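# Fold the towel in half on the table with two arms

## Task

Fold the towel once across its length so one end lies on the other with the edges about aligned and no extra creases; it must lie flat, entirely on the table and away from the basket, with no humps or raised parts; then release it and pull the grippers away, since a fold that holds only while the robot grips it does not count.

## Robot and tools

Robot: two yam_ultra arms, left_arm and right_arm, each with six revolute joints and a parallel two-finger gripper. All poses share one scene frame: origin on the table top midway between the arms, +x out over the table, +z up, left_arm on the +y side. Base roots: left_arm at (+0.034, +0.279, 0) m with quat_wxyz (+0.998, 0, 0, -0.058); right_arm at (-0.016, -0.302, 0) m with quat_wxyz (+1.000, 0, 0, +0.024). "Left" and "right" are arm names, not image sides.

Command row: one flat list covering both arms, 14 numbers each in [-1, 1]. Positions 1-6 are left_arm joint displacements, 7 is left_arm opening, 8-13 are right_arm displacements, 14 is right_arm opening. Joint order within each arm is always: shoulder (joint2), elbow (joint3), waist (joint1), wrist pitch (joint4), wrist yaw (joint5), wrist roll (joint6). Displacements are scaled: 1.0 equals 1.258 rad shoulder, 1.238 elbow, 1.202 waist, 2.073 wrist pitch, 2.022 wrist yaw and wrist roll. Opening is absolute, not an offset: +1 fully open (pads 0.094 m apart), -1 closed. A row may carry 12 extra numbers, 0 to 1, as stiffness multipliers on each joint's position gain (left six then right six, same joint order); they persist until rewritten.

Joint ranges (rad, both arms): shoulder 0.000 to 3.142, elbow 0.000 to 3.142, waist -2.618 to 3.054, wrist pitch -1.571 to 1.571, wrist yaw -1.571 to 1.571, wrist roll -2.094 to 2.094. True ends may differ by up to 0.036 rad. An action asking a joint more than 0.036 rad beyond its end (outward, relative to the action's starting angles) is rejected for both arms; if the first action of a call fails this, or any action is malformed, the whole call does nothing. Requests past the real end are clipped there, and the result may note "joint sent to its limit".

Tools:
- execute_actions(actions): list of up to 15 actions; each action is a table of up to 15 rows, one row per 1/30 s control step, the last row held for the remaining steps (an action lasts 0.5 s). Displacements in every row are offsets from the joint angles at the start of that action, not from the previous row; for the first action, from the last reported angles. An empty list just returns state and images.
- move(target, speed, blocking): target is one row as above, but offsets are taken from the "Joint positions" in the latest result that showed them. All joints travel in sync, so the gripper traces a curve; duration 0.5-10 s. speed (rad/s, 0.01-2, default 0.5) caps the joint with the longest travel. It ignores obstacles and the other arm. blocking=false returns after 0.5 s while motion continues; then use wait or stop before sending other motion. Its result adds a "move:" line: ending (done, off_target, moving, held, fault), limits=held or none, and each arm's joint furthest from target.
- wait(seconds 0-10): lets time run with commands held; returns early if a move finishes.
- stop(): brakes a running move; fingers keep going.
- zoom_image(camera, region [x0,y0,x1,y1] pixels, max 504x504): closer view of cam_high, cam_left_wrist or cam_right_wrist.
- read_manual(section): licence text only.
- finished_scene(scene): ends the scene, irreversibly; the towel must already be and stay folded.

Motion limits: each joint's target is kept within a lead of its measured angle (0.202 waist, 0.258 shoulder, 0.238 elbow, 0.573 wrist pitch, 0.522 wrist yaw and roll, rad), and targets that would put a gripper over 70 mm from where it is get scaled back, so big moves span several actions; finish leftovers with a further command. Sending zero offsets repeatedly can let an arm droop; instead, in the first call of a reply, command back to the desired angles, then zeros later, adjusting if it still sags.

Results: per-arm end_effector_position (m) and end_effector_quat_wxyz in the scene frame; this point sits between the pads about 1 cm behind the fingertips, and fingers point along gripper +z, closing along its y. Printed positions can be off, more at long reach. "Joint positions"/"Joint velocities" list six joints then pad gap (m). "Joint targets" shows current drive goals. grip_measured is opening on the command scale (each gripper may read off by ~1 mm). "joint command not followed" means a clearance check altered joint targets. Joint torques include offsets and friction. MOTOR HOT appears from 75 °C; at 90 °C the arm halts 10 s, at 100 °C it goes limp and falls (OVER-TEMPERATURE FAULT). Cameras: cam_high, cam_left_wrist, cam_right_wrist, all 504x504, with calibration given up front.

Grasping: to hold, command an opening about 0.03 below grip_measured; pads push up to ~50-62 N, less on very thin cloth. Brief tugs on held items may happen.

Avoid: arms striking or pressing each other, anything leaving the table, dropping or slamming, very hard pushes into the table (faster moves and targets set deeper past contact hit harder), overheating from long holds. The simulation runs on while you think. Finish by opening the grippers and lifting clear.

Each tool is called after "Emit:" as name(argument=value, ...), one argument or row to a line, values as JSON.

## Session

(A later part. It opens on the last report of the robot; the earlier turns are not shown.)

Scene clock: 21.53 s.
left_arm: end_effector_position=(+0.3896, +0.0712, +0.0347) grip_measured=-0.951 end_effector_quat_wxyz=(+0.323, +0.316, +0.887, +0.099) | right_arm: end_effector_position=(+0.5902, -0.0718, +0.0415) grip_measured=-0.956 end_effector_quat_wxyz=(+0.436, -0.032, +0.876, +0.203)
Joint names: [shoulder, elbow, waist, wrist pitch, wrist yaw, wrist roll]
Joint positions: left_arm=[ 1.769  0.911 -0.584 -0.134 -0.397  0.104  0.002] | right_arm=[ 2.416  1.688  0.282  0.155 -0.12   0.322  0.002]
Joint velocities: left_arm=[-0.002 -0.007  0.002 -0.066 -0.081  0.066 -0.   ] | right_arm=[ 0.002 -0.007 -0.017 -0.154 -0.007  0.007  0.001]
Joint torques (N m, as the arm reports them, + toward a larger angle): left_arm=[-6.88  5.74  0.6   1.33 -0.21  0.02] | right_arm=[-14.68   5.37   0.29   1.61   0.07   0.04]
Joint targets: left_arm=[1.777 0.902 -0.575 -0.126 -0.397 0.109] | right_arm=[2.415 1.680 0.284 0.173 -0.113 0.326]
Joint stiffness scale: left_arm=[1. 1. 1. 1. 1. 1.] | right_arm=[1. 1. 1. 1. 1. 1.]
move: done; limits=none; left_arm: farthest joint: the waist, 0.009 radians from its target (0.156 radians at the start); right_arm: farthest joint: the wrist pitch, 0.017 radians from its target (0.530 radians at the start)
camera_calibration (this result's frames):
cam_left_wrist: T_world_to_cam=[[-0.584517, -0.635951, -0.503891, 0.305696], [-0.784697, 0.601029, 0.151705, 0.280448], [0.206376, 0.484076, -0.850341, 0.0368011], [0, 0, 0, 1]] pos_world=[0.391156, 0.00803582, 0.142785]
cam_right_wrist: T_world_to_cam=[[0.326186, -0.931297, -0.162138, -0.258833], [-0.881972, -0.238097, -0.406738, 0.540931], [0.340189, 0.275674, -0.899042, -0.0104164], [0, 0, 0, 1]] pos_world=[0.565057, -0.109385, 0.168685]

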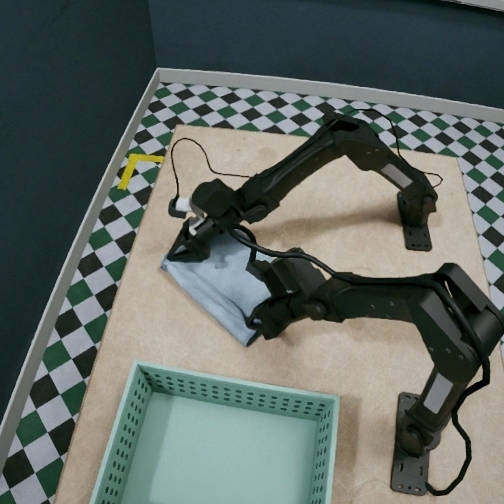

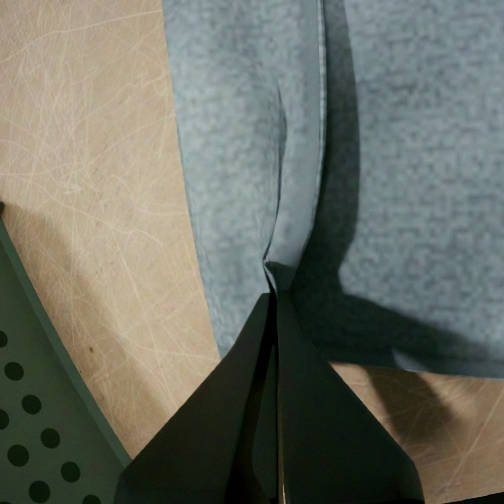

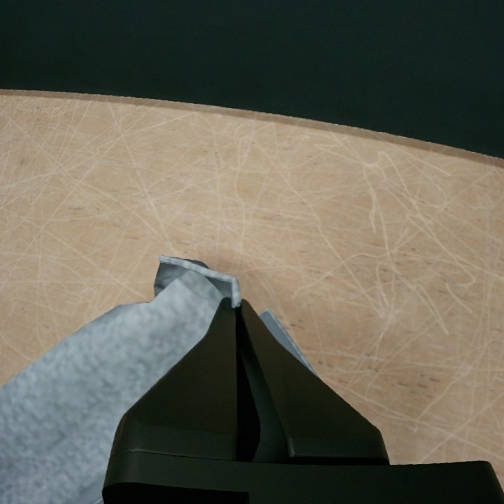

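Release partly, then lift away.

Emit:
move(
  target=[0,0,0,0,0,0,-0.3, 0,0,0,0,0,0,-0.3],
  speed=0.1,
)

Emit:
move(
  target=[-0.3,0.1,0,-0.2,0,0,-0.3, -0.45,-0.1,0,-0.3,0,0,-0.3],
  speed=0.4,
)

Emit:
move(
  target=[-0.2,0,0.3,0,0,0,-0.3, -0.3,-0.2,-0.5,0,0,0,-0.3],
  speed=0.6,
)

Scene clock: 22.37 s.
left_arm: end_effector_position=(+0.3896, +0.0712, +0.0347) grip_measured=-0.302 end_effector_quat_wxyz=(+0.323, +0.316, +0.887, +0.099) | right_arm: end_effector_position=(+0.5902, -0.0716, +0.0416) grip_measured=-0.303 end_effector_quat_wxyz=(+0.436, -0.032, +0.876, +0.203)
Joint names: [shoulder, elbow, waist, wrist pitch, wrist yaw, wrist roll]
Joint positions: left_arm=[ 1.769  0.911 -0.584 -0.134 -0.397  0.104  0.033] | right_arm=[ 2.416  1.688  0.282  0.156 -0.121  0.322  0.033]
Joint velocities: left_arm=[ 0.007  0.012  0.007 -0.066 -0.051 -0.007 -0.   ] | right_arm=[ 0.002 -0.007  0.017 -0.022 -0.051  0.022  0.001]
Joint torques (N m, as the arm reports them, + toward a larger angle): left_arm=[-7.58  6.35  0.22  1.21 -0.14  0.01] | right_arm=[-14.57   6.02   0.04   1.48   0.03  -0.02]
Joint targets: left_arm=[1.769 0.911 -0.584 -0.135 -0.397 0.104] | right_arm=[2.416 1.688 0.282 0.156 -0.120 0.322]
Joint stiffness scale: left_arm=[1. 1. 1. 1. 1. 1.] | right_arm=[1. 1. 1. 1. 1. 1.]
move: done; limits=none; left_arm: farthest joint: the waist, 0.000 radians from its target (0.000 radians at the start); right_arm: farthest joint: the wrist pitch, 0.001 radians from its target (0.001 radians at the start)
camera_calibration (this result's frames):
cam_left_wrist: T_world_to_cam=[[-0.584698, -0.635657, -0.504051, 0.305751], [-0.784521, 0.601224, 0.151842, 0.280361], [0.206528, 0.484221, -0.850221, 0.0367274], [0, 0, 0, 1]] pos_world=[0.391136, 0.00800921, 0.14277]
cam_right_wrist: T_world_to_cam=[[0.326605, -0.931024, -0.162858, -0.258884], [-0.881835, -0.238156, -0.407, 0.540919], [0.340141, 0.276542, -0.898793, -0.010293], [0, 0, 0, 1]] pos_world=[0.565055, -0.109358, 0.168741]

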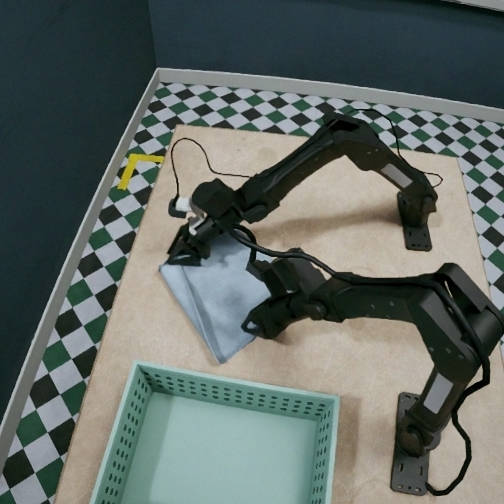

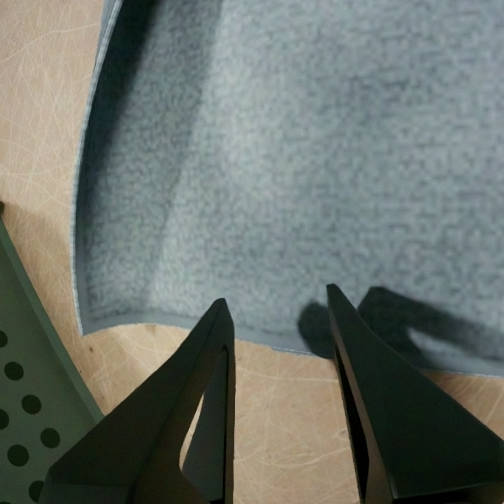

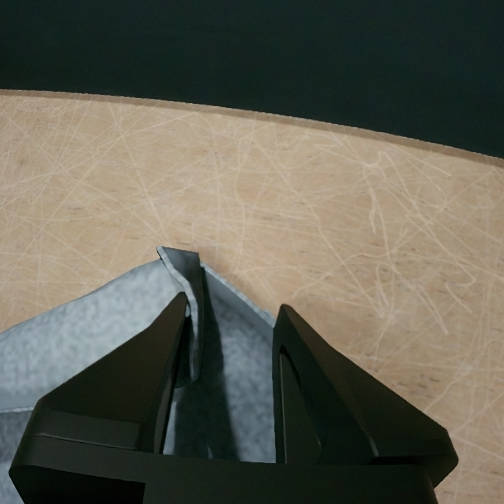

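Scene clock: 24.67 s.
left_arm: end_effector_position=(+0.3597, +0.0964, +0.1488) grip_measured=-0.302 end_effector_quat_wxyz=(+0.346, +0.308, +0.881, +0.090) | right_arm: end_effector_position=(+0.4783, -0.1099, +0.1862) grip_measured=-0.303 end_effector_quat_wxyz=(+0.357, -0.027, +0.917, +0.179)
Joint names: [shoulder, elbow, waist, wrist pitch, wrist yaw, wrist roll]
Joint positions: left_arm=[ 1.416  1.011 -0.584 -0.535 -0.397  0.104  0.033] | right_arm=[ 1.872  1.573  0.282 -0.458 -0.121  0.322  0.033]
Joint velocities: left_arm=[-0.002 -0.002 -0.012 -0.022 -0.007  0.037 -0.   ] | right_arm=[ 0.017 -0.002 -0.012 -0.066  0.066 -0.007 -0.   ]
Joint torques (N m, as the arm reports them, + toward a larger angle): left_arm=[-7.14  9.72  0.07  1.14 -0.15 -0.01] | right_arm=[-12.33   5.56   0.05   1.21   0.03  -0.03]
Joint targets: left_arm=[1.392 1.035 -0.584 -0.549 -0.397 0.104] | right_arm=[1.850 1.564 0.282 -0.466 -0.121 0.322]
Joint stiffness scale: left_arm=[1. 1. 1. 1. 1. 1.] | right_arm=[1. 1. 1. 1. 1. 1.]
move: off_target (left_arm, right_arm); limits=none; left_arm: farthest joint: the shoulder, 0.024 radians from its target (0.378 radians at the start); right_arm: farthest joint: the shoulder, 0.022 radians from its target (0.566 radians at the start)
camera_calibration (this result's frames):
cam_left_wrist: T_world_to_cam=[[-0.563933, -0.653153, -0.505342, 0.356227], [-0.789672, 0.605564, 0.0985409, 0.233721], [0.241654, 0.454625, -0.857274, 0.119014], [0, 0, 0, 1]] pos_world=[0.356691, 0.0370314, 0.259013]
cam_right_wrist: T_world_to_cam=[[0.298244, -0.940718, -0.161556, -0.222131], [-0.937796, -0.257283, -0.233119, 0.484274], [0.177734, 0.221033, -0.958934, 0.251133], [0, 0, 0, 1]] pos_world=[0.475764, -0.139876, 0.317827]

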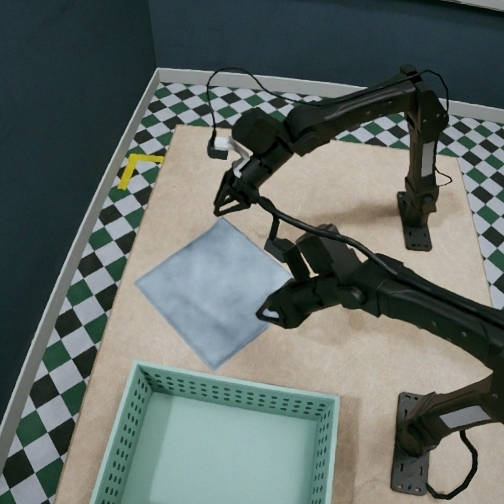

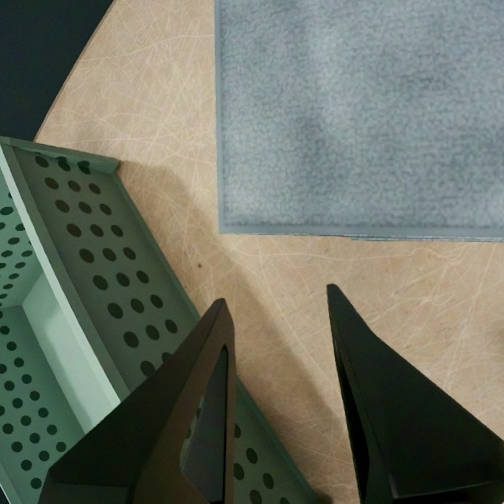

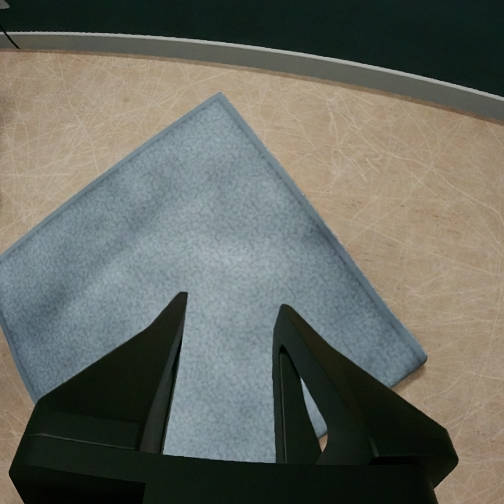

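Scene clock: 26.10 s.
left_arm: end_effector_position=(+0.3879, +0.2254, +0.2265) grip_measured=-0.302 end_effector_quat_wxyz=(+0.427, +0.120, +0.887, +0.128) | right_arm: end_effector_position=(+0.4290, -0.4043, +0.2485) grip_measured=-0.303 end_effector_quat_wxyz=(+0.445, +0.237, +0.861, +0.064)
Joint names: [shoulder, elbow, waist, wrist pitch, wrist yaw, wrist roll]
Joint positions: left_arm=[ 1.187  1.011 -0.231 -0.535 -0.396  0.104  0.033] | right_arm=[ 1.518  1.335 -0.321 -0.46  -0.118  0.322  0.033]
Joint velocities: left_arm=[-0.007 -0.017 -0.017 -0.022 -0.11   0.066 -0.001] | right_arm=[-0.017 -0.012 -0.012 -0.022  0.037 -0.066  0.   ]
Joint torques (N m, as the arm reports them, + toward a larger angle): left_arm=[-5.21  7.98  0.82  1.59 -0.1  -0.03] | right_arm=[-8.98  5.72 -0.03  1.44 -0.01  0.01]
Joint targets: left_arm=[1.164 1.011 -0.223 -0.535 -0.397 0.104] | right_arm=[1.495 1.326 -0.319 -0.458 -0.121 0.322]
Joint stiffness scale: left_arm=[1. 1. 1. 1. 1. 1.] | right_arm=[1. 1. 1. 1. 1. 1.]
move: off_target (left_arm, right_arm); limits=none; left_arm: farthest joint: the shoulder, 0.023 radians from its target (0.251 radians at the start); right_arm: farthest joint: the shoulder, 0.023 radians from its target (0.377 radians at the start)
camera_calibration (this result's frames):
cam_left_wrist: T_world_to_cam=[[-0.196149, -0.846969, -0.494135, 0.394125], [-0.946837, 0.294641, -0.129178, 0.352886], [0.255002, 0.442527, -0.859735, 0.118275], [0, 0, 0, 1]] pos_world=[0.381272, 0.177497, 0.342021]
cam_right_wrist: T_world_to_cam=[[-0.271554, -0.948749, -0.16166, -0.233094], [-0.886336, 0.31199, -0.342156, 0.612007], [0.375056, 0.0503713, -0.925632, 0.222743], [0, 0, 0, 1]] pos_world=[0.395605, -0.423308, 0.377898]

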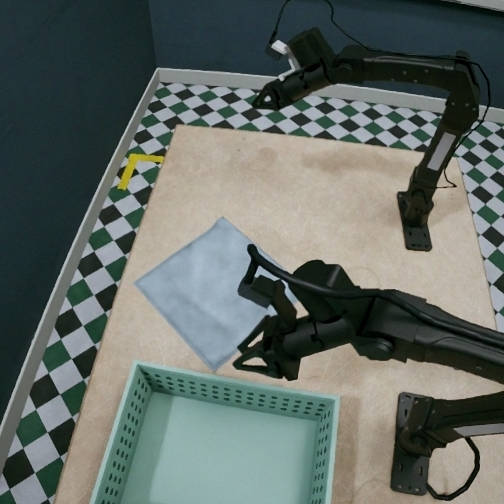

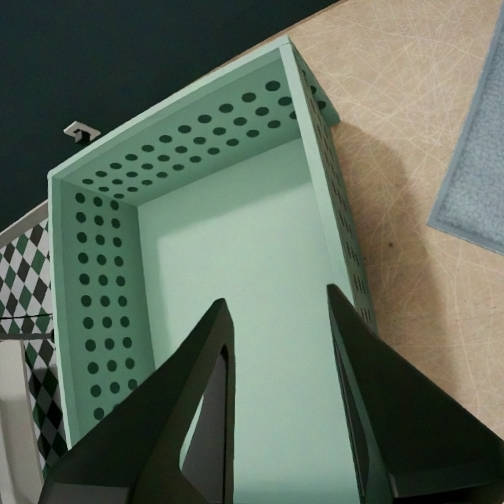

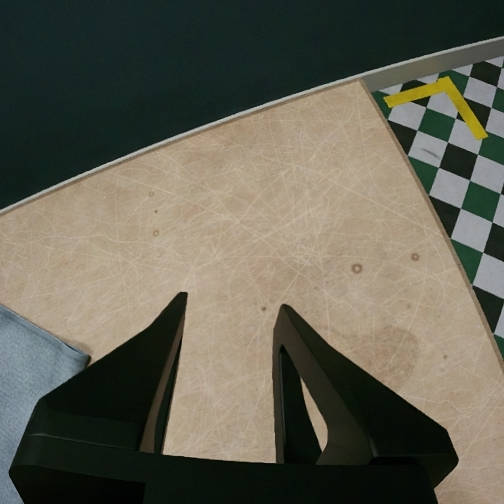

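Emit:
move(
  target=[0.606,0.276,-0.006,0.025,0.196,-0.051,-0.1, 0.859,0.672,0.597,0.131,0.058,-0.159,-0.1],
  speed=0.5,
)

Scene clock: 29.73 s.
left_arm: end_effector_position=(+0.4658, +0.1265, +0.0443) grip_measured=-0.102 end_effector_quat_wxyz=(+0.217, +0.171, +0.960, -0.031) | right_arm: end_effector_position=(+0.6007, -0.0025, +0.0334) grip_measured=-0.103 end_effector_quat_wxyz=(+0.416, -0.200, +0.881, +0.100)
Joint names: [shoulder, elbow, waist, wrist pitch, wrist yaw, wrist roll]
Joint positions: left_arm=[ 1.95   1.324 -0.231 -0.502 -0.013  0.009  0.042] | right_arm=[ 2.617  2.136  0.402 -0.206 -0.007  0.007  0.042]
Joint velocities: left_arm=[-0.002  0.007 -0.002 -0.022 -0.051 -0.007 -0.001] | right_arm=[-0.017 -0.012  0.012  0.022  0.037 -0.007 -0.001]
Joint torques (N m, as the arm reports them, + toward a larger angle): left_arm=[-9.74  9.71 -0.6   1.24  0.03 -0.09] | right_arm=[-17.48   8.51  -0.39   1.55   0.09  -0.07]
Joint targets: left_arm=[1.950 1.353 -0.238 -0.483 -0.000 0.001] | right_arm=[2.598 2.167 0.397 -0.188 -0.001 0.000]
Joint stiffness scale: left_arm=[1. 1. 1. 1. 1. 1.] | right_arm=[1. 1. 1. 1. 1. 1.]
move: off_target (left_arm, right_arm); limits=none; left_arm: farthest joint: the elbow, 0.028 radians from its target (0.341 radians at the start); right_arm: farthest joint: the elbow, 0.031 radians from its target (0.832 radians at the start)
camera_calibration (this result's frames):
cam_left_wrist: T_world_to_cam=[[-0.49441, -0.858453, -0.136446, 0.360128], [-0.856149, 0.453806, 0.247121, 0.35325], [-0.150222, 0.238997, -0.95933, 0.20447], [0, 0, 0, 1]] pos_world=[0.511202, 0.0999779, 0.157997]
cam_right_wrist: T_world_to_cam=[[0.518741, -0.841442, 0.151271, -0.324976], [-0.784673, -0.538843, -0.306491, 0.50088], [0.339406, 0.040291, -0.939777, -0.0391161], [0, 0, 0, 1]] pos_world=[0.574881, -0.00197688, 0.165914]

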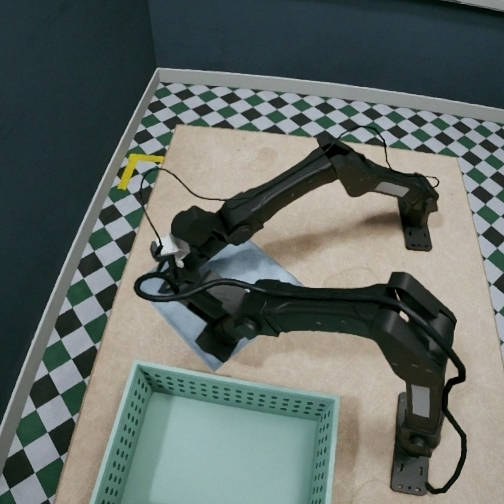

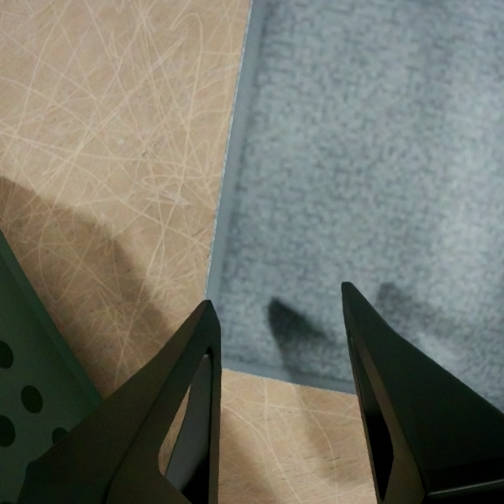

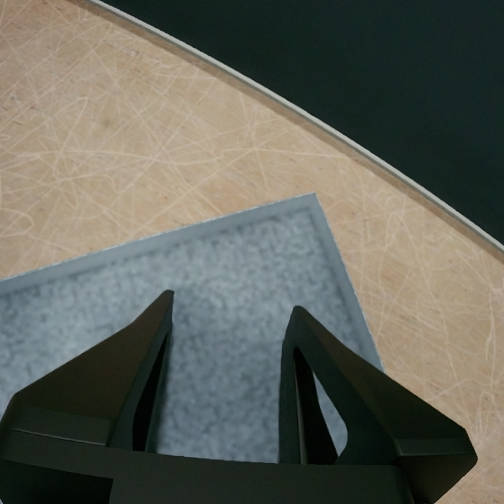

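Emit:
move(
  target=[0.06,-0.075,-0.04,0.082,0,0,-0.1, 0.04,-0.055,0,0.064,0,0,-0.1],
  speed=0.2,
)

Scene clock: 31.37 s.
left_arm: end_effector_position=(+0.4662, +0.1087, +0.0160) grip_measured=-0.102 end_effector_quat_wxyz=(+0.235, +0.187, +0.953, -0.038) | right_arm: end_effector_position=(+0.6113, +0.0025, +0.0270) grip_measured=-0.103 end_effector_quat_wxyz=(+0.455, -0.196, +0.862, +0.109)
Joint names: [shoulder, elbow, waist, wrist pitch, wrist yaw, wrist roll]
Joint positions: left_arm=[ 1.997  1.249 -0.267 -0.343 -0.013  0.009  0.042] | right_arm=[ 2.644  2.09   0.402 -0.045 -0.007  0.006  0.042]
Joint velocities: left_arm=[ 0.002  0.027  0.012 -0.022  0.037 -0.022  0.001] | right_arm=[ 0.007  0.012  0.007  0.051  0.081 -0.022  0.   ]
Joint torques (N m, as the arm reports them, + toward a larger angle): left_arm=[-7.48  4.93 -1.15  1.24 -0.02  0.04] | right_arm=[-14.26   4.57   0.01   1.16   0.02   0.03]
Joint targets: left_arm=[2.026 1.231 -0.279 -0.332 -0.013 0.009] | right_arm=[2.667 2.068 0.402 -0.074 -0.007 0.006]
Joint stiffness scale: left_arm=[1. 1. 1. 1. 1. 1.] | right_arm=[1. 1. 1. 1. 1. 1.]
move: off_target (left_arm, right_arm); limits=none; left_arm: farthest joint: the shoulder, 0.028 radians from its target (0.075 radians at the start); right_arm: farthest joint: the wrist pitch, 0.029 radians from its target (0.133 radians at the start)
camera_calibration (this result's frames):
cam_left_wrist: T_world_to_cam=[[-0.519822, -0.842299, -0.14254, 0.351414], [-0.847423, 0.487332, 0.210671, 0.36148], [-0.107984, 0.230303, -0.967109, 0.162941], [0, 0, 0, 1]] pos_world=[0.506594, 0.0823093, 0.131519]
cam_right_wrist: T_world_to_cam=[[0.506218, -0.847399, 0.160179, -0.317828], [-0.75692, -0.525581, -0.388377, 0.495079], [0.413298, 0.0753608, -0.907472, -0.0950322], [0, 0, 0, 1]] pos_world=[0.574903, -0.00196169, 0.156948]

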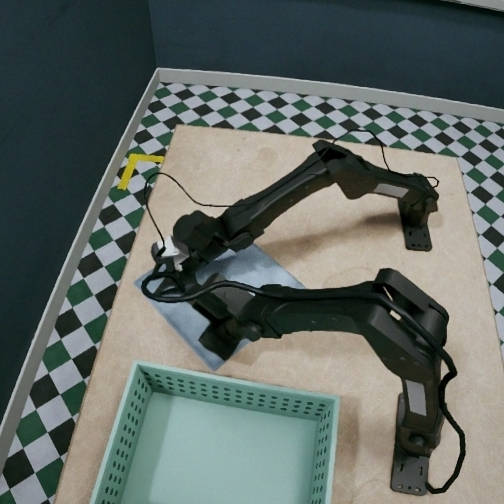

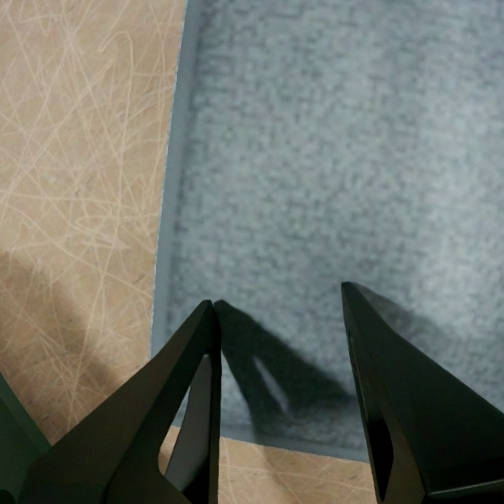

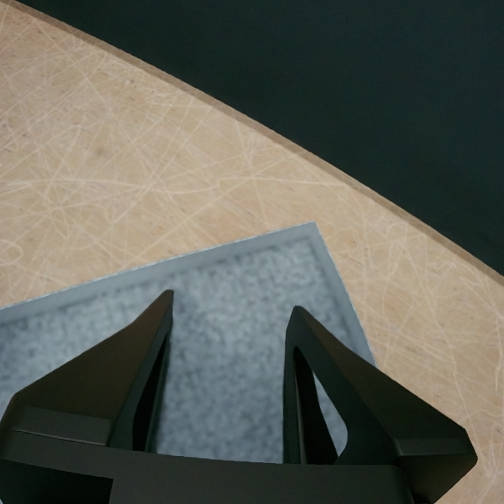

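Both in contact. Close.

Emit:
move(
  target=[0.023,-0.015,0,0.005,0,0,-1, 0.018,-0.018,0,-0.014,0,0,-1],
  speed=0.1,
)

Scene clock: 32.13 s.
left_arm: end_effector_position=(+0.4676, +0.1077, +0.0160) grip_measured=-0.983 end_effector_quat_wxyz=(+0.238, +0.188, +0.952, -0.040) | right_arm: end_effector_position=(+0.6119, +0.0029, +0.0271) grip_measured=-0.979 end_effector_quat_wxyz=(+0.457, -0.196, +0.861, +0.109)
Joint names: [shoulder, elbow, waist, wrist pitch, wrist yaw, wrist roll]
Joint positions: left_arm=[ 1.999  1.249 -0.267 -0.334 -0.01   0.009  0.001] | right_arm=[ 2.646  2.09   0.402 -0.038 -0.007  0.006  0.001]
Joint velocities: left_arm=[ 0.002 -0.032 -0.002 -0.037 -0.022 -0.051 -0.   ] | right_arm=[ 0.002  0.002  0.007 -0.037 -0.007 -0.022  0.   ]
Joint torques (N m, as the arm reports them, + toward a larger angle): left_arm=[-7.62  4.91 -0.15  1.13 -0.05 -0.01] | right_arm=[-14.34   4.5    0.02   1.09   0.06   0.  ]
Joint targets: left_arm=[2.026 1.231 -0.267 -0.332 -0.013 0.009] | right_arm=[2.666 2.068 0.402 -0.074 -0.007 0.006]
Joint stiffness scale: left_arm=[1. 1. 1. 1. 1. 1.] | right_arm=[1. 1. 1. 1. 1. 1.]
move: off_target (left_arm, right_arm); limits=none; left_arm: farthest joint: the shoulder, 0.026 radians from its target (0.029 radians at the start); right_arm: farthest joint: the wrist pitch, 0.036 radians from its target (0.029 radians at the start)
camera_calibration (this result's frames):
cam_left_wrist: T_world_to_cam=[[-0.519971, -0.842357, -0.14165, 0.351361], [-0.847994, 0.489127, 0.204113, 0.36336], [-0.102651, 0.226251, -0.968645, 0.161285], [0, 0, 0, 1]] pos_world=[0.507381, 0.0817514, 0.131832]
cam_right_wrist: T_world_to_cam=[[0.505557, -0.847718, 0.160579, -0.317504], [-0.75531, -0.524804, -0.392539, 0.494886], [0.417035, 0.077164, -0.905609, -0.0976333], [0, 0, 0, 1]] pos_world=[0.575025, -0.00190244, 0.156829]

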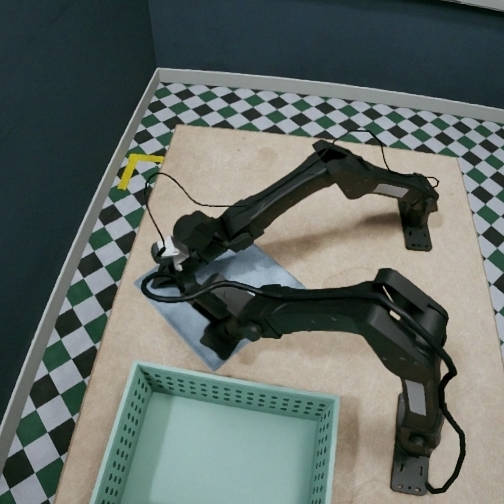

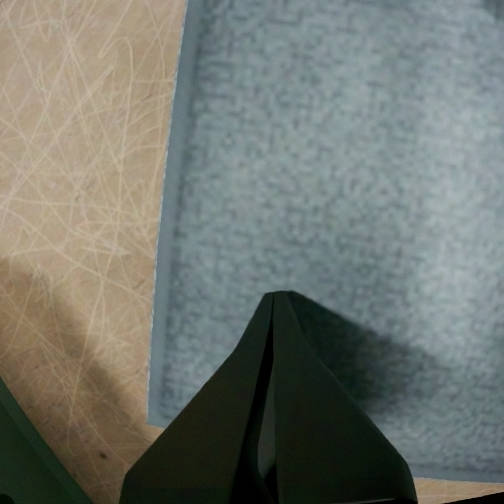

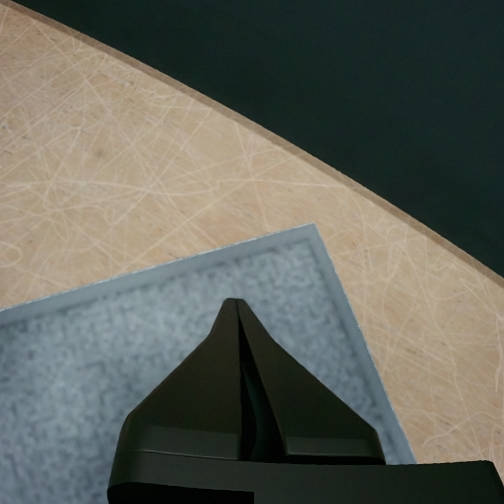

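Emit:
move(
  target=[-0.03,0.05,0.025,-0.04,0,0,1, -0.03,0.04,-0.02,-0.04,0,0,1],
  speed=0.2,
)

Emit:
move(
  target=[0.04,-0.05,0,0.04,0,0,1, 0.035,-0.045,0,0.03,0,0,1],
  speed=0.2,
)

Scene clock: 33.40 s.
left_arm: end_effector_position=(+0.4691, +0.1184, +0.0206) grip_measured=+1.000 end_effector_quat_wxyz=(+0.223, +0.178, +0.958, -0.034) | right_arm: end_effector_position=(+0.6146, -0.0093, +0.0288) grip_measured=+1.000 end_effector_quat_wxyz=(+0.444, -0.190, +0.870, +0.102)
Joint names: [shoulder, elbow, waist, wrist pitch, wrist yaw, wrist roll]
Joint positions: left_arm=[ 2.     1.287 -0.245 -0.402 -0.013  0.009  0.094] | right_arm=[ 2.641  2.113  0.385 -0.097 -0.007  0.006  0.094]
Joint velocities: left_arm=[-0.007 -0.012  0.002 -0.007  0.037 -0.007  0.   ] | right_arm=[-0.017 -0.007  0.012 -0.022 -0.037  0.022  0.   ]
Joint torques (N m, as the arm reports them, + toward a larger angle): left_arm=[-13.31   8.98   0.58   0.9    0.02   0.01] | right_arm=[-18.82   8.29  -0.6    1.19   0.02   0.  ]
Joint targets: left_arm=[1.962 1.311 -0.237 -0.417 -0.010 0.009] | right_arm=[2.607 2.140 0.378 -0.121 -0.007 0.006]
Joint stiffness scale: left_arm=[1. 1. 1. 1. 1. 1.] | right_arm=[1. 1. 1. 1. 1. 1.]
move: off_target (left_arm, right_arm); limits=none; left_arm: farthest joint: the shoulder, 0.039 radians from its target (0.038 radians at the start); right_arm: farthest joint: the shoulder, 0.032 radians from its target (0.037 radians at the start)
camera_calibration (this result's frames):
cam_left_wrist: T_world_to_cam=[[-0.504643, -0.852172, -0.13834, 0.355718], [-0.852653, 0.466842, 0.234609, 0.362628], [-0.135344, 0.23635, -0.962196, 0.177544], [0, 0, 0, 1]] pos_world=[0.512736, 0.0918802, 0.134966]
cam_right_wrist: T_world_to_cam=[[0.495297, -0.854303, 0.157631, -0.323124], [-0.77477, -0.516473, -0.364673, 0.502391], [0.392953, 0.0584935, -0.917696, -0.0812526], [0, 0, 0, 1]] pos_world=[0.581208, -0.011822, 0.159578]

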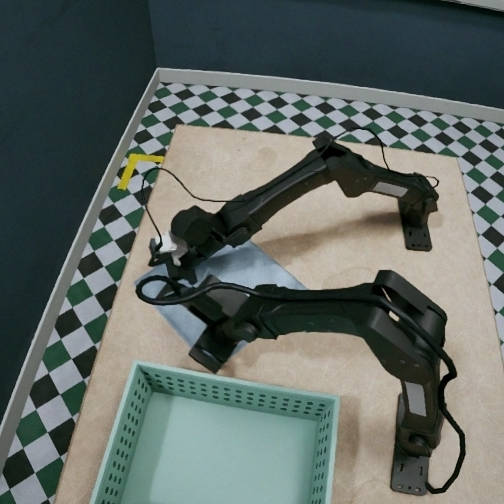

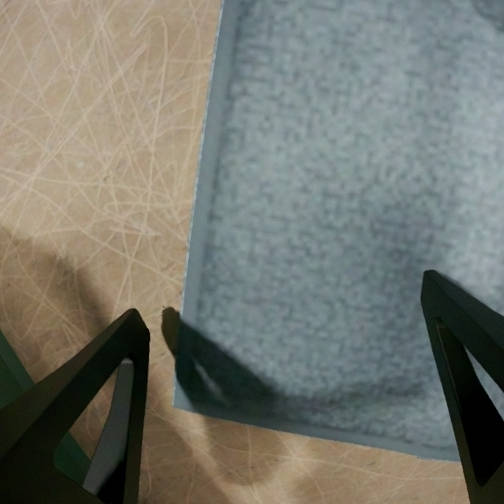

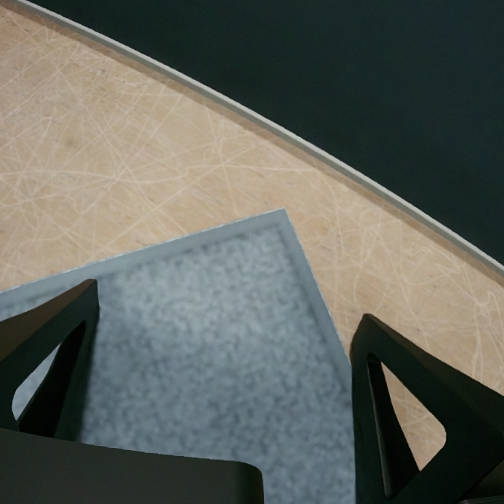

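Scene clock: 34.43 s.
left_arm: end_effector_position=(+0.4731, +0.1150, +0.0155) grip_measured=+1.000 end_effector_quat_wxyz=(+0.242, +0.178, +0.953, -0.042) | right_arm: end_effector_position=(+0.6197, -0.0058, +0.0261) grip_measured=+1.000 end_effector_quat_wxyz=(+0.468, -0.187, +0.857, +0.111)
Joint names: [shoulder, elbow, waist, wrist pitch, wrist yaw, wrist roll]
Joint positions: left_arm=[ 2.004  1.249 -0.245 -0.32  -0.003  0.008  0.094] | right_arm=[ 2.655  2.082  0.385  0.005 -0.014  0.011  0.094]
Joint velocities: left_arm=[ 0.007 -0.027  0.002  0.022  0.051 -0.066  0.   ] | right_arm=[ 0.007 -0.002 -0.007  0.007 -0.007  0.037  0.   ]
Joint torques (N m, as the arm reports them, + toward a larger angle): left_arm=[-5.86  4.3  -0.16  1.16 -0.1   0.01] | right_arm=[-13.69   4.31   0.05   1.08   0.1   -0.05]
Joint targets: left_arm=[2.050 1.225 -0.245 -0.319 -0.013 0.009] | right_arm=[2.685 2.057 0.385 -0.035 -0.007 0.006]
Joint stiffness scale: left_arm=[1. 1. 1. 1. 1. 1.] | right_arm=[1. 1. 1. 1. 1. 1.]
move: off_target (left_arm, right_arm); limits=none; left_arm: farthest joint: the shoulder, 0.046 radians from its target (0.050 radians at the start); right_arm: farthest joint: the wrist pitch, 0.039 radians from its target (0.062 radians at the start)
camera_calibration (this result's frames):
cam_left_wrist: T_world_to_cam=[[-0.503466, -0.853172, -0.136455, 0.353667], [-0.858105, 0.475306, 0.194268, 0.371096], [-0.100886, 0.2149, -0.971411, 0.160283], [0, 0, 0, 1]] pos_world=[0.512669, 0.0909094, 0.131869]
cam_right_wrist: T_world_to_cam=[[0.489926, -0.85778, 0.155519, -0.318827], [-0.754797, -0.506646, -0.416642, 0.496239], [0.43618, 0.0867388, -0.895669, -0.113186], [0, 0, 0, 1]] pos_world=[0.580131, -0.0122481, 0.15496]

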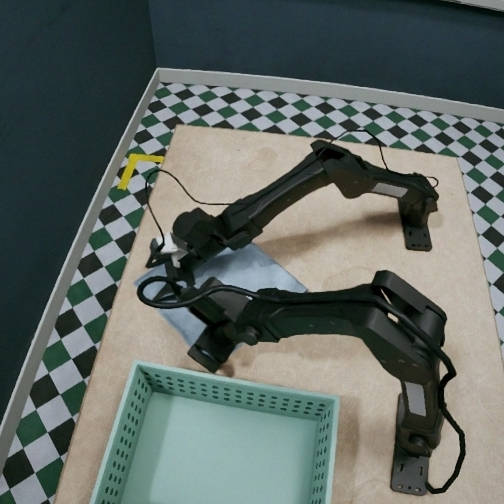

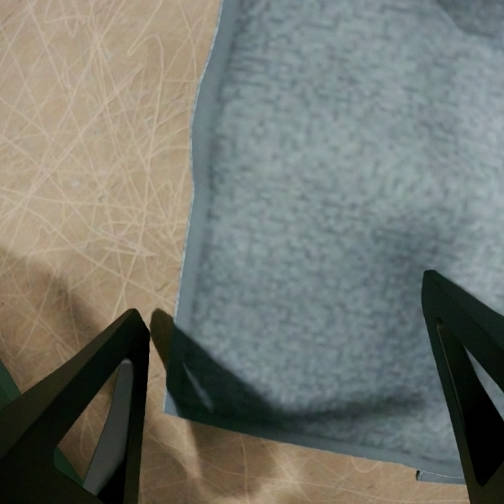

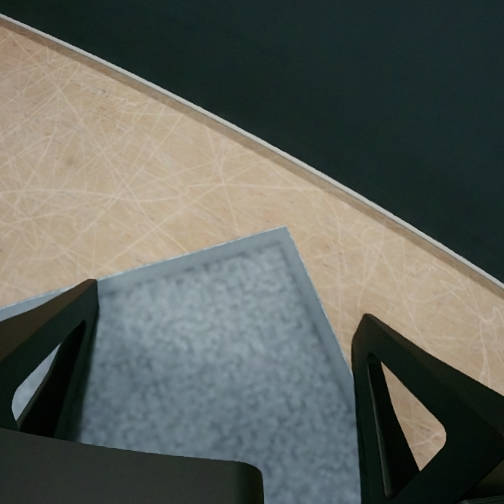

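Emit:
move(
  target=[0.025,-0.015,0,0,0,0,-1, 0.02,-0.018,0,-0.015,0,0,-1],
  speed=0.1,
)

Scene clock: 35.30 s.
left_arm: end_effector_position=(+0.4745, +0.1122, +0.0159) grip_measured=-0.983 end_effector_quat_wxyz=(+0.245, +0.179, +0.952, -0.047) | right_arm: end_effector_position=(+0.6207, -0.0051, +0.0270) grip_measured=-0.979 end_effector_quat_wxyz=(+0.471, -0.186, +0.855, +0.113)
Joint names: [shoulder, elbow, waist, wrist pitch, wrist yaw, wrist roll]
Joint positions: left_arm=[ 2.006  1.249 -0.246 -0.309  0.006  0.008  0.001] | right_arm=[ 2.657  2.082  0.385  0.015 -0.015  0.011  0.001]
Joint velocities: left_arm=[-0.017 -0.012 -0.007 -0.051  0.081 -0.066 -0.001] | right_arm=[-0.002 -0.002 -0.007 -0.007  0.007 -0.022  0.   ]
Joint torques (N m, as the arm reports them, + toward a larger angle): left_arm=[-7.55  4.88  0.16  1.01 -0.08 -0.01] | right_arm=[-14.28   4.61  -0.04   1.09   0.07   0.01]
Joint targets: left_arm=[2.035 1.231 -0.245 -0.320 -0.003 0.008] | right_arm=[2.680 2.060 0.385 -0.026 -0.014 0.011]
Joint stiffness scale: left_arm=[1. 1. 1. 1. 1. 1.] | right_arm=[1. 1. 1. 1. 1. 1.]
move: off_target (left_arm, right_arm); limits=none; left_arm: farthest joint: the shoulder, 0.029 radians from its target (0.031 radians at the start); right_arm: farthest joint: the wrist pitch, 0.041 radians from its target (0.031 radians at the start)
camera_calibration (this result's frames):
cam_left_wrist: T_world_to_cam=[[-0.507149, -0.851998, -0.130001, 0.353491], [-0.856685, 0.481834, 0.18419, 0.372285], [-0.094291, 0.204782, -0.974255, 0.159406], [0, 0, 0, 1]] pos_world=[0.513234, 0.0891503, 0.132684]
cam_right_wrist: T_world_to_cam=[[0.489405, -0.858108, 0.15535, -0.318553], [-0.751226, -0.50532, -0.424631, 0.495782], [0.44288, 0.0911136, -0.891939, -0.117093], [0, 0, 0, 1]] pos_world=[0.580204, -0.0121554, 0.155571]

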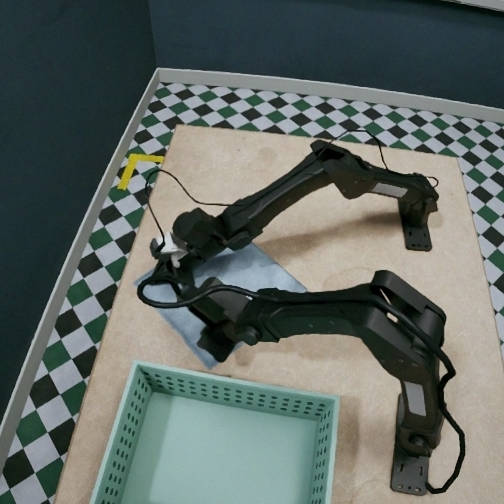

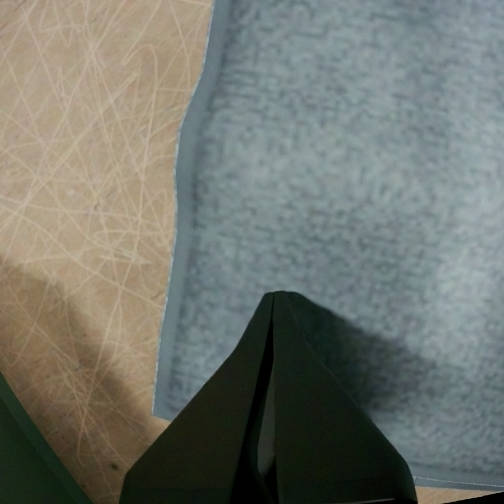

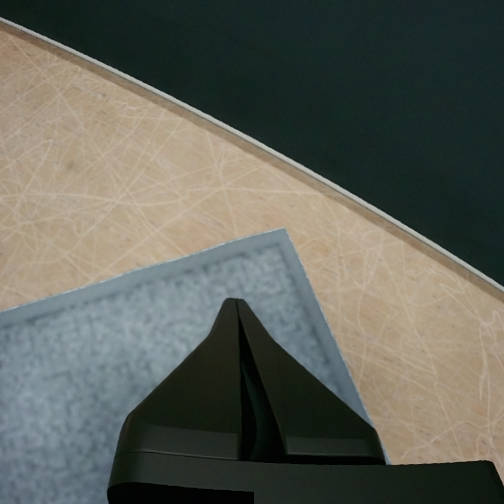

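Emit:
move(
  target=[-0.04,0.06,0,-0.04,0,-0.1,1, -0.04,0.05,0,-0.04,0,0.045,1],
  speed=0.2,
)

Emit:
move(
  target=[0.04,-0.055,0,0.04,0,0,1, 0.04,-0.05,0,0.03,0,0,1],
  speed=0.2,
)

Emit:
move(
  target=[0.025,-0.015,0,0,0,0,-1, 0.02,-0.018,0,-0.015,0,0,-1],
  speed=0.1,
)

Scene clock: 37.17 s.
left_arm: end_effector_position=(+0.4784, +0.1107, +0.0352) grip_measured=+1.000 end_effector_quat_wxyz=(+0.242, +0.085, +0.964, -0.071) | right_arm: end_effector_position=(+0.6187, -0.0061, +0.0346) grip_measured=+1.000 end_effector_quat_wxyz=(+0.453, -0.151, +0.869, +0.129)
Joint names: [shoulder, elbow, waist, wrist pitch, wrist yaw, wrist roll]
Joint positions: left_arm=[ 1.984  1.301 -0.246 -0.377  0.006 -0.187  0.094] | right_arm=[ 2.644  2.114  0.385 -0.06  -0.014  0.096  0.094]
Joint velocities: left_arm=[ 0.007  0.007 -0.007 -0.051  0.037 -0.066  0.   ] | right_arm=[-0.027 -0.012  0.007 -0.051 -0.081 -0.022  0.   ]
Joint torques (N m, as the arm reports them, + toward a larger angle): left_arm=[-12.46   9.13   0.08   1.    -0.02  -0.09] | right_arm=[-19.02   8.49   0.09   1.42   0.05   0.05]
Joint targets: left_arm=[1.956 1.324 -0.246 -0.392 0.006 -0.194] | right_arm=[2.607 2.145 0.385 -0.068 -0.015 0.102]
Joint stiffness scale: left_arm=[1. 1. 1. 1. 1. 1.] | right_arm=[1. 1. 1. 1. 1. 1.]
move: off_target (left_arm, right_arm); limits=none; left_arm: farthest joint: the shoulder, 0.029 radians from its target (0.051 radians at the start); right_arm: farthest joint: the shoulder, 0.037 radians from its target (0.050 radians at the start)
camera_calibration (this result's frames):
cam_left_wrist: T_world_to_cam=[[-0.357124, -0.933347, -0.0364251, 0.290665], [-0.921949, 0.345967, 0.174117, 0.419428], [-0.14991, 0.0957634, -0.984051, 0.217947], [0, 0, 0, 1]] pos_world=[0.523166, 0.105311, 0.152029]
cam_right_wrist: T_world_to_cam=[[0.455922, -0.886131, 0.0831118, -0.296566], [-0.797429, -0.448179, -0.404032, 0.525217], [0.395274, 0.117931, -0.910961, -0.0790298], [0, 0, 0, 1]] pos_world=[0.585273, -0.0180845, 0.16486]

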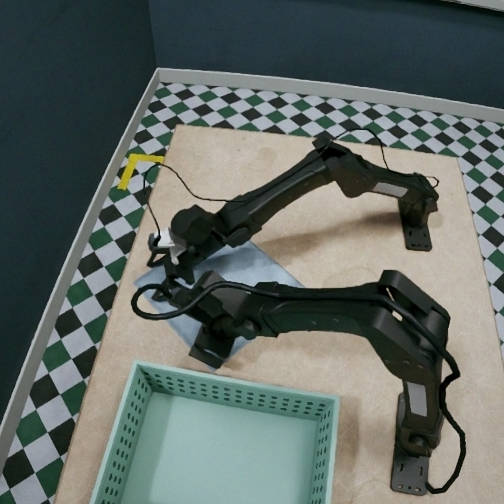

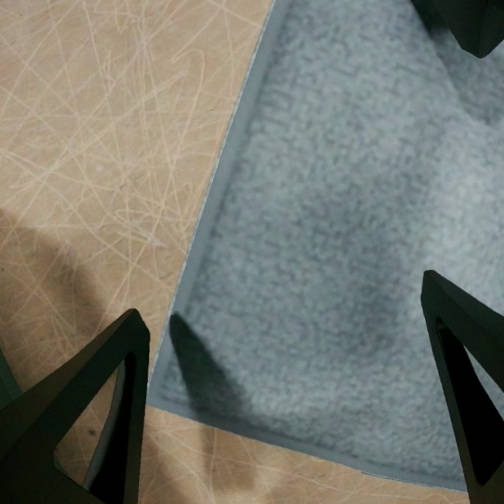

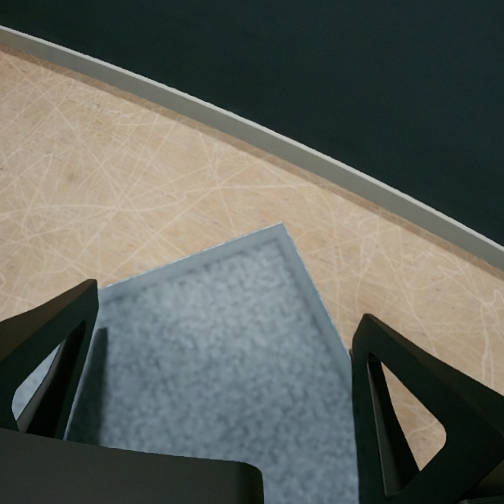

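Scene clock: 38.20 s.
left_arm: end_effector_position=(+0.4774, +0.1121, +0.0181) grip_measured=+1.000 end_effector_quat_wxyz=(+0.245, +0.086, +0.963, -0.069) | right_arm: end_effector_position=(+0.6235, -0.0051, +0.0283) grip_measured=+1.000 end_effector_quat_wxyz=(+0.476, -0.150, +0.857, +0.131)
Joint names: [shoulder, elbow, waist, wrist pitch, wrist yaw, wrist roll]
Joint positions: left_arm=[ 2.006  1.254 -0.247 -0.303 -0.001 -0.185  0.094] | right_arm=[ 2.662  2.078  0.385  0.045 -0.008  0.09   0.094]
Joint velocities: left_arm=[-0.007 -0.002 -0.007  0.007 -0.051  0.022  0.   ] | right_arm=[-0.012 -0.002 -0.007 -0.051 -0.022  0.022  0.   ]
Joint torques (N m, as the arm reports them, + toward a larger angle): left_arm=[-7.56  4.73 -0.05  1.3   0.04  0.01] | right_arm=[-13.54   4.32   0.03   1.12  -0.02   0.06]
Joint targets: left_arm=[2.035 1.232 -0.246 -0.294 0.007 -0.187] | right_arm=[2.694 2.052 0.385 0.002 -0.014 0.096]
Joint stiffness scale: left_arm=[1. 1. 1. 1. 1. 1.] | right_arm=[1. 1. 1. 1. 1. 1.]
move: off_target (left_arm, right_arm); limits=none; left_arm: farthest joint: the shoulder, 0.028 radians from its target (0.050 radians at the start); right_arm: farthest joint: the wrist pitch, 0.043 radians from its target (0.062 radians at the start)
camera_calibration (this result's frames):
cam_left_wrist: T_world_to_cam=[[-0.355768, -0.933553, -0.0436835, 0.290473], [-0.923636, 0.344089, 0.168816, 0.422069], [-0.142568, 0.100407, -0.984679, 0.196779], [0, 0, 0, 1]] pos_world=[0.521233, 0.106184, 0.1352]
cam_right_wrist: T_world_to_cam=[[0.449659, -0.888324, 0.0932097, -0.29372], [-0.777074, -0.440516, -0.449556, 0.515598], [0.440412, 0.129716, -0.888376, -0.115561], [0, 0, 0, 1]] pos_world=[0.583627, -0.0187988, 0.156506]

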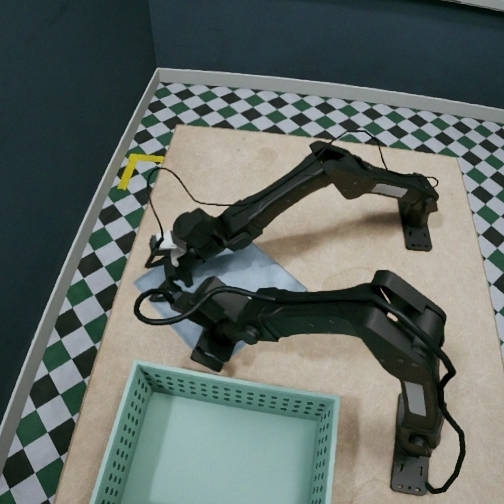

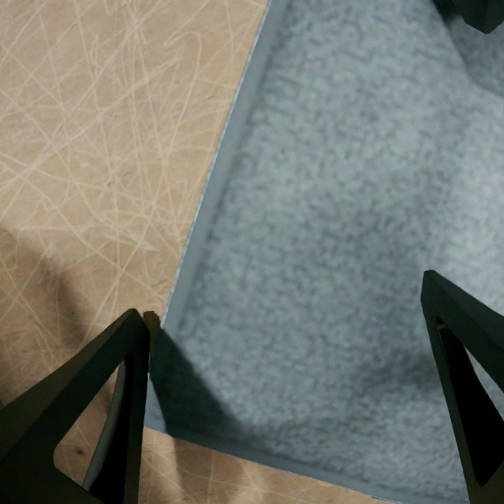

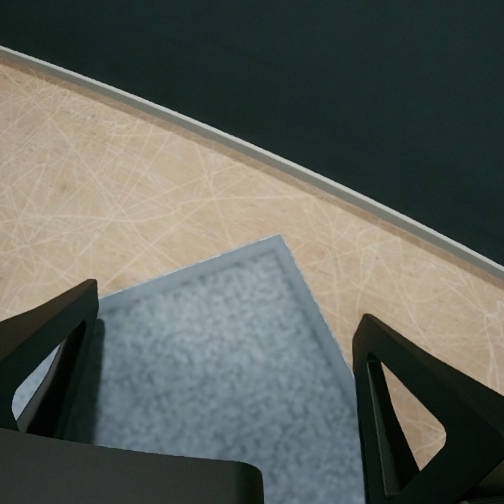

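Scene clock: 38.90 s.
left_arm: end_effector_position=(+0.4780, +0.1124, +0.0166) grip_measured=-0.949 end_effector_quat_wxyz=(+0.246, +0.085, +0.963, -0.067) | right_arm: end_effector_position=(+0.6249, -0.0049, +0.0299) grip_measured=-0.973 end_effector_quat_wxyz=(+0.480, -0.149, +0.854, +0.131)
Joint names: [shoulder, elbow, waist, wrist pitch, wrist yaw, wrist roll]
Joint positions: left_arm=[ 2.011  1.254 -0.247 -0.299 -0.003 -0.185  0.002] | right_arm=[ 2.663  2.078  0.384  0.056 -0.007  0.089  0.001]
Joint velocities: left_arm=[ 0.002  0.007  0.002  0.051 -0.066 -0.066 -0.   ] | right_arm=[-0.012  0.002 -0.002 -0.007 -0.066 -0.022  0.001]
Joint torques (N m, as the arm reports them, + toward a larger angle): left_arm=[-7.58  4.79 -0.13  1.15  0.03 -0.02] | right_arm=[-14.4    4.51  -0.05   1.11   0.05   0.  ]
Joint targets: left_arm=[2.038 1.235 -0.247 -0.304 -0.001 -0.185] | right_arm=[2.687 2.056 0.385 0.014 -0.008 0.090]
Joint stiffness scale: left_arm=[1. 1. 1. 1. 1. 1.] | right_arm=[1. 1. 1. 1. 1. 1.]
move: off_target (left_arm, right_arm); limits=none; left_arm: farthest joint: the shoulder, 0.027 radians from its target (0.031 radians at the start); right_arm: farthest joint: the wrist pitch, 0.042 radians from its target (0.031 radians at the start)
camera_calibration (this result's frames):
cam_left_wrist: T_world_to_cam=[[-0.354502, -0.933923, -0.0460051, 0.290358], [-0.924227, 0.342507, 0.1688, 0.423307], [-0.141889, 0.102359, -0.984576, 0.194808], [0, 0, 0, 1]] pos_world=[0.521805, 0.106246, 0.133707]
cam_right_wrist: T_world_to_cam=[[0.447892, -0.889048, 0.0947964, -0.293333], [-0.773178, -0.438383, -0.458275, 0.515267], [0.448986, 0.131964, -0.883741, -0.120263], [0, 0, 0, 1]] pos_world=[0.583771, -0.0190327, 0.15766]

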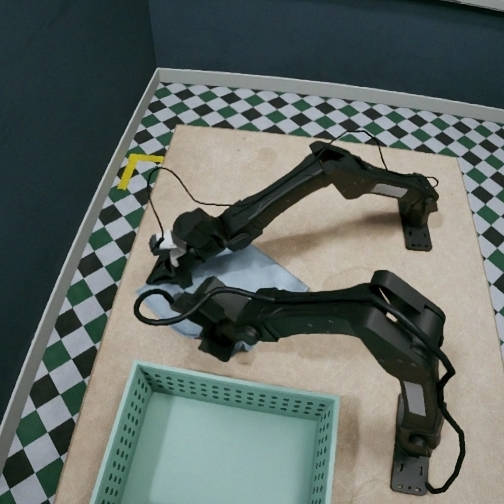

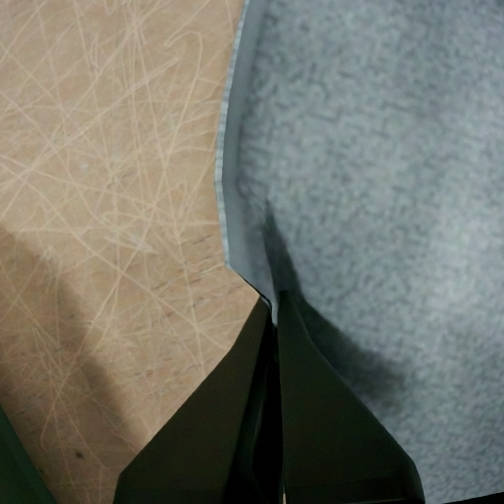

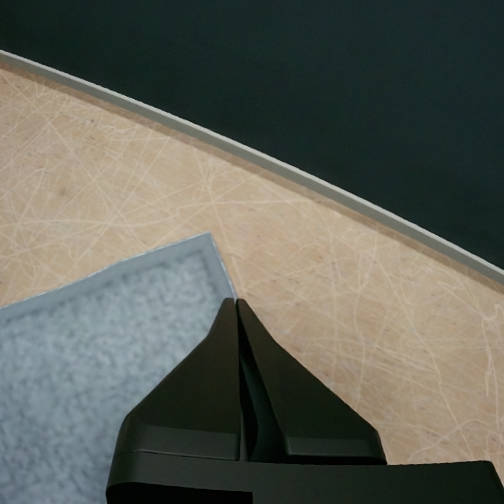

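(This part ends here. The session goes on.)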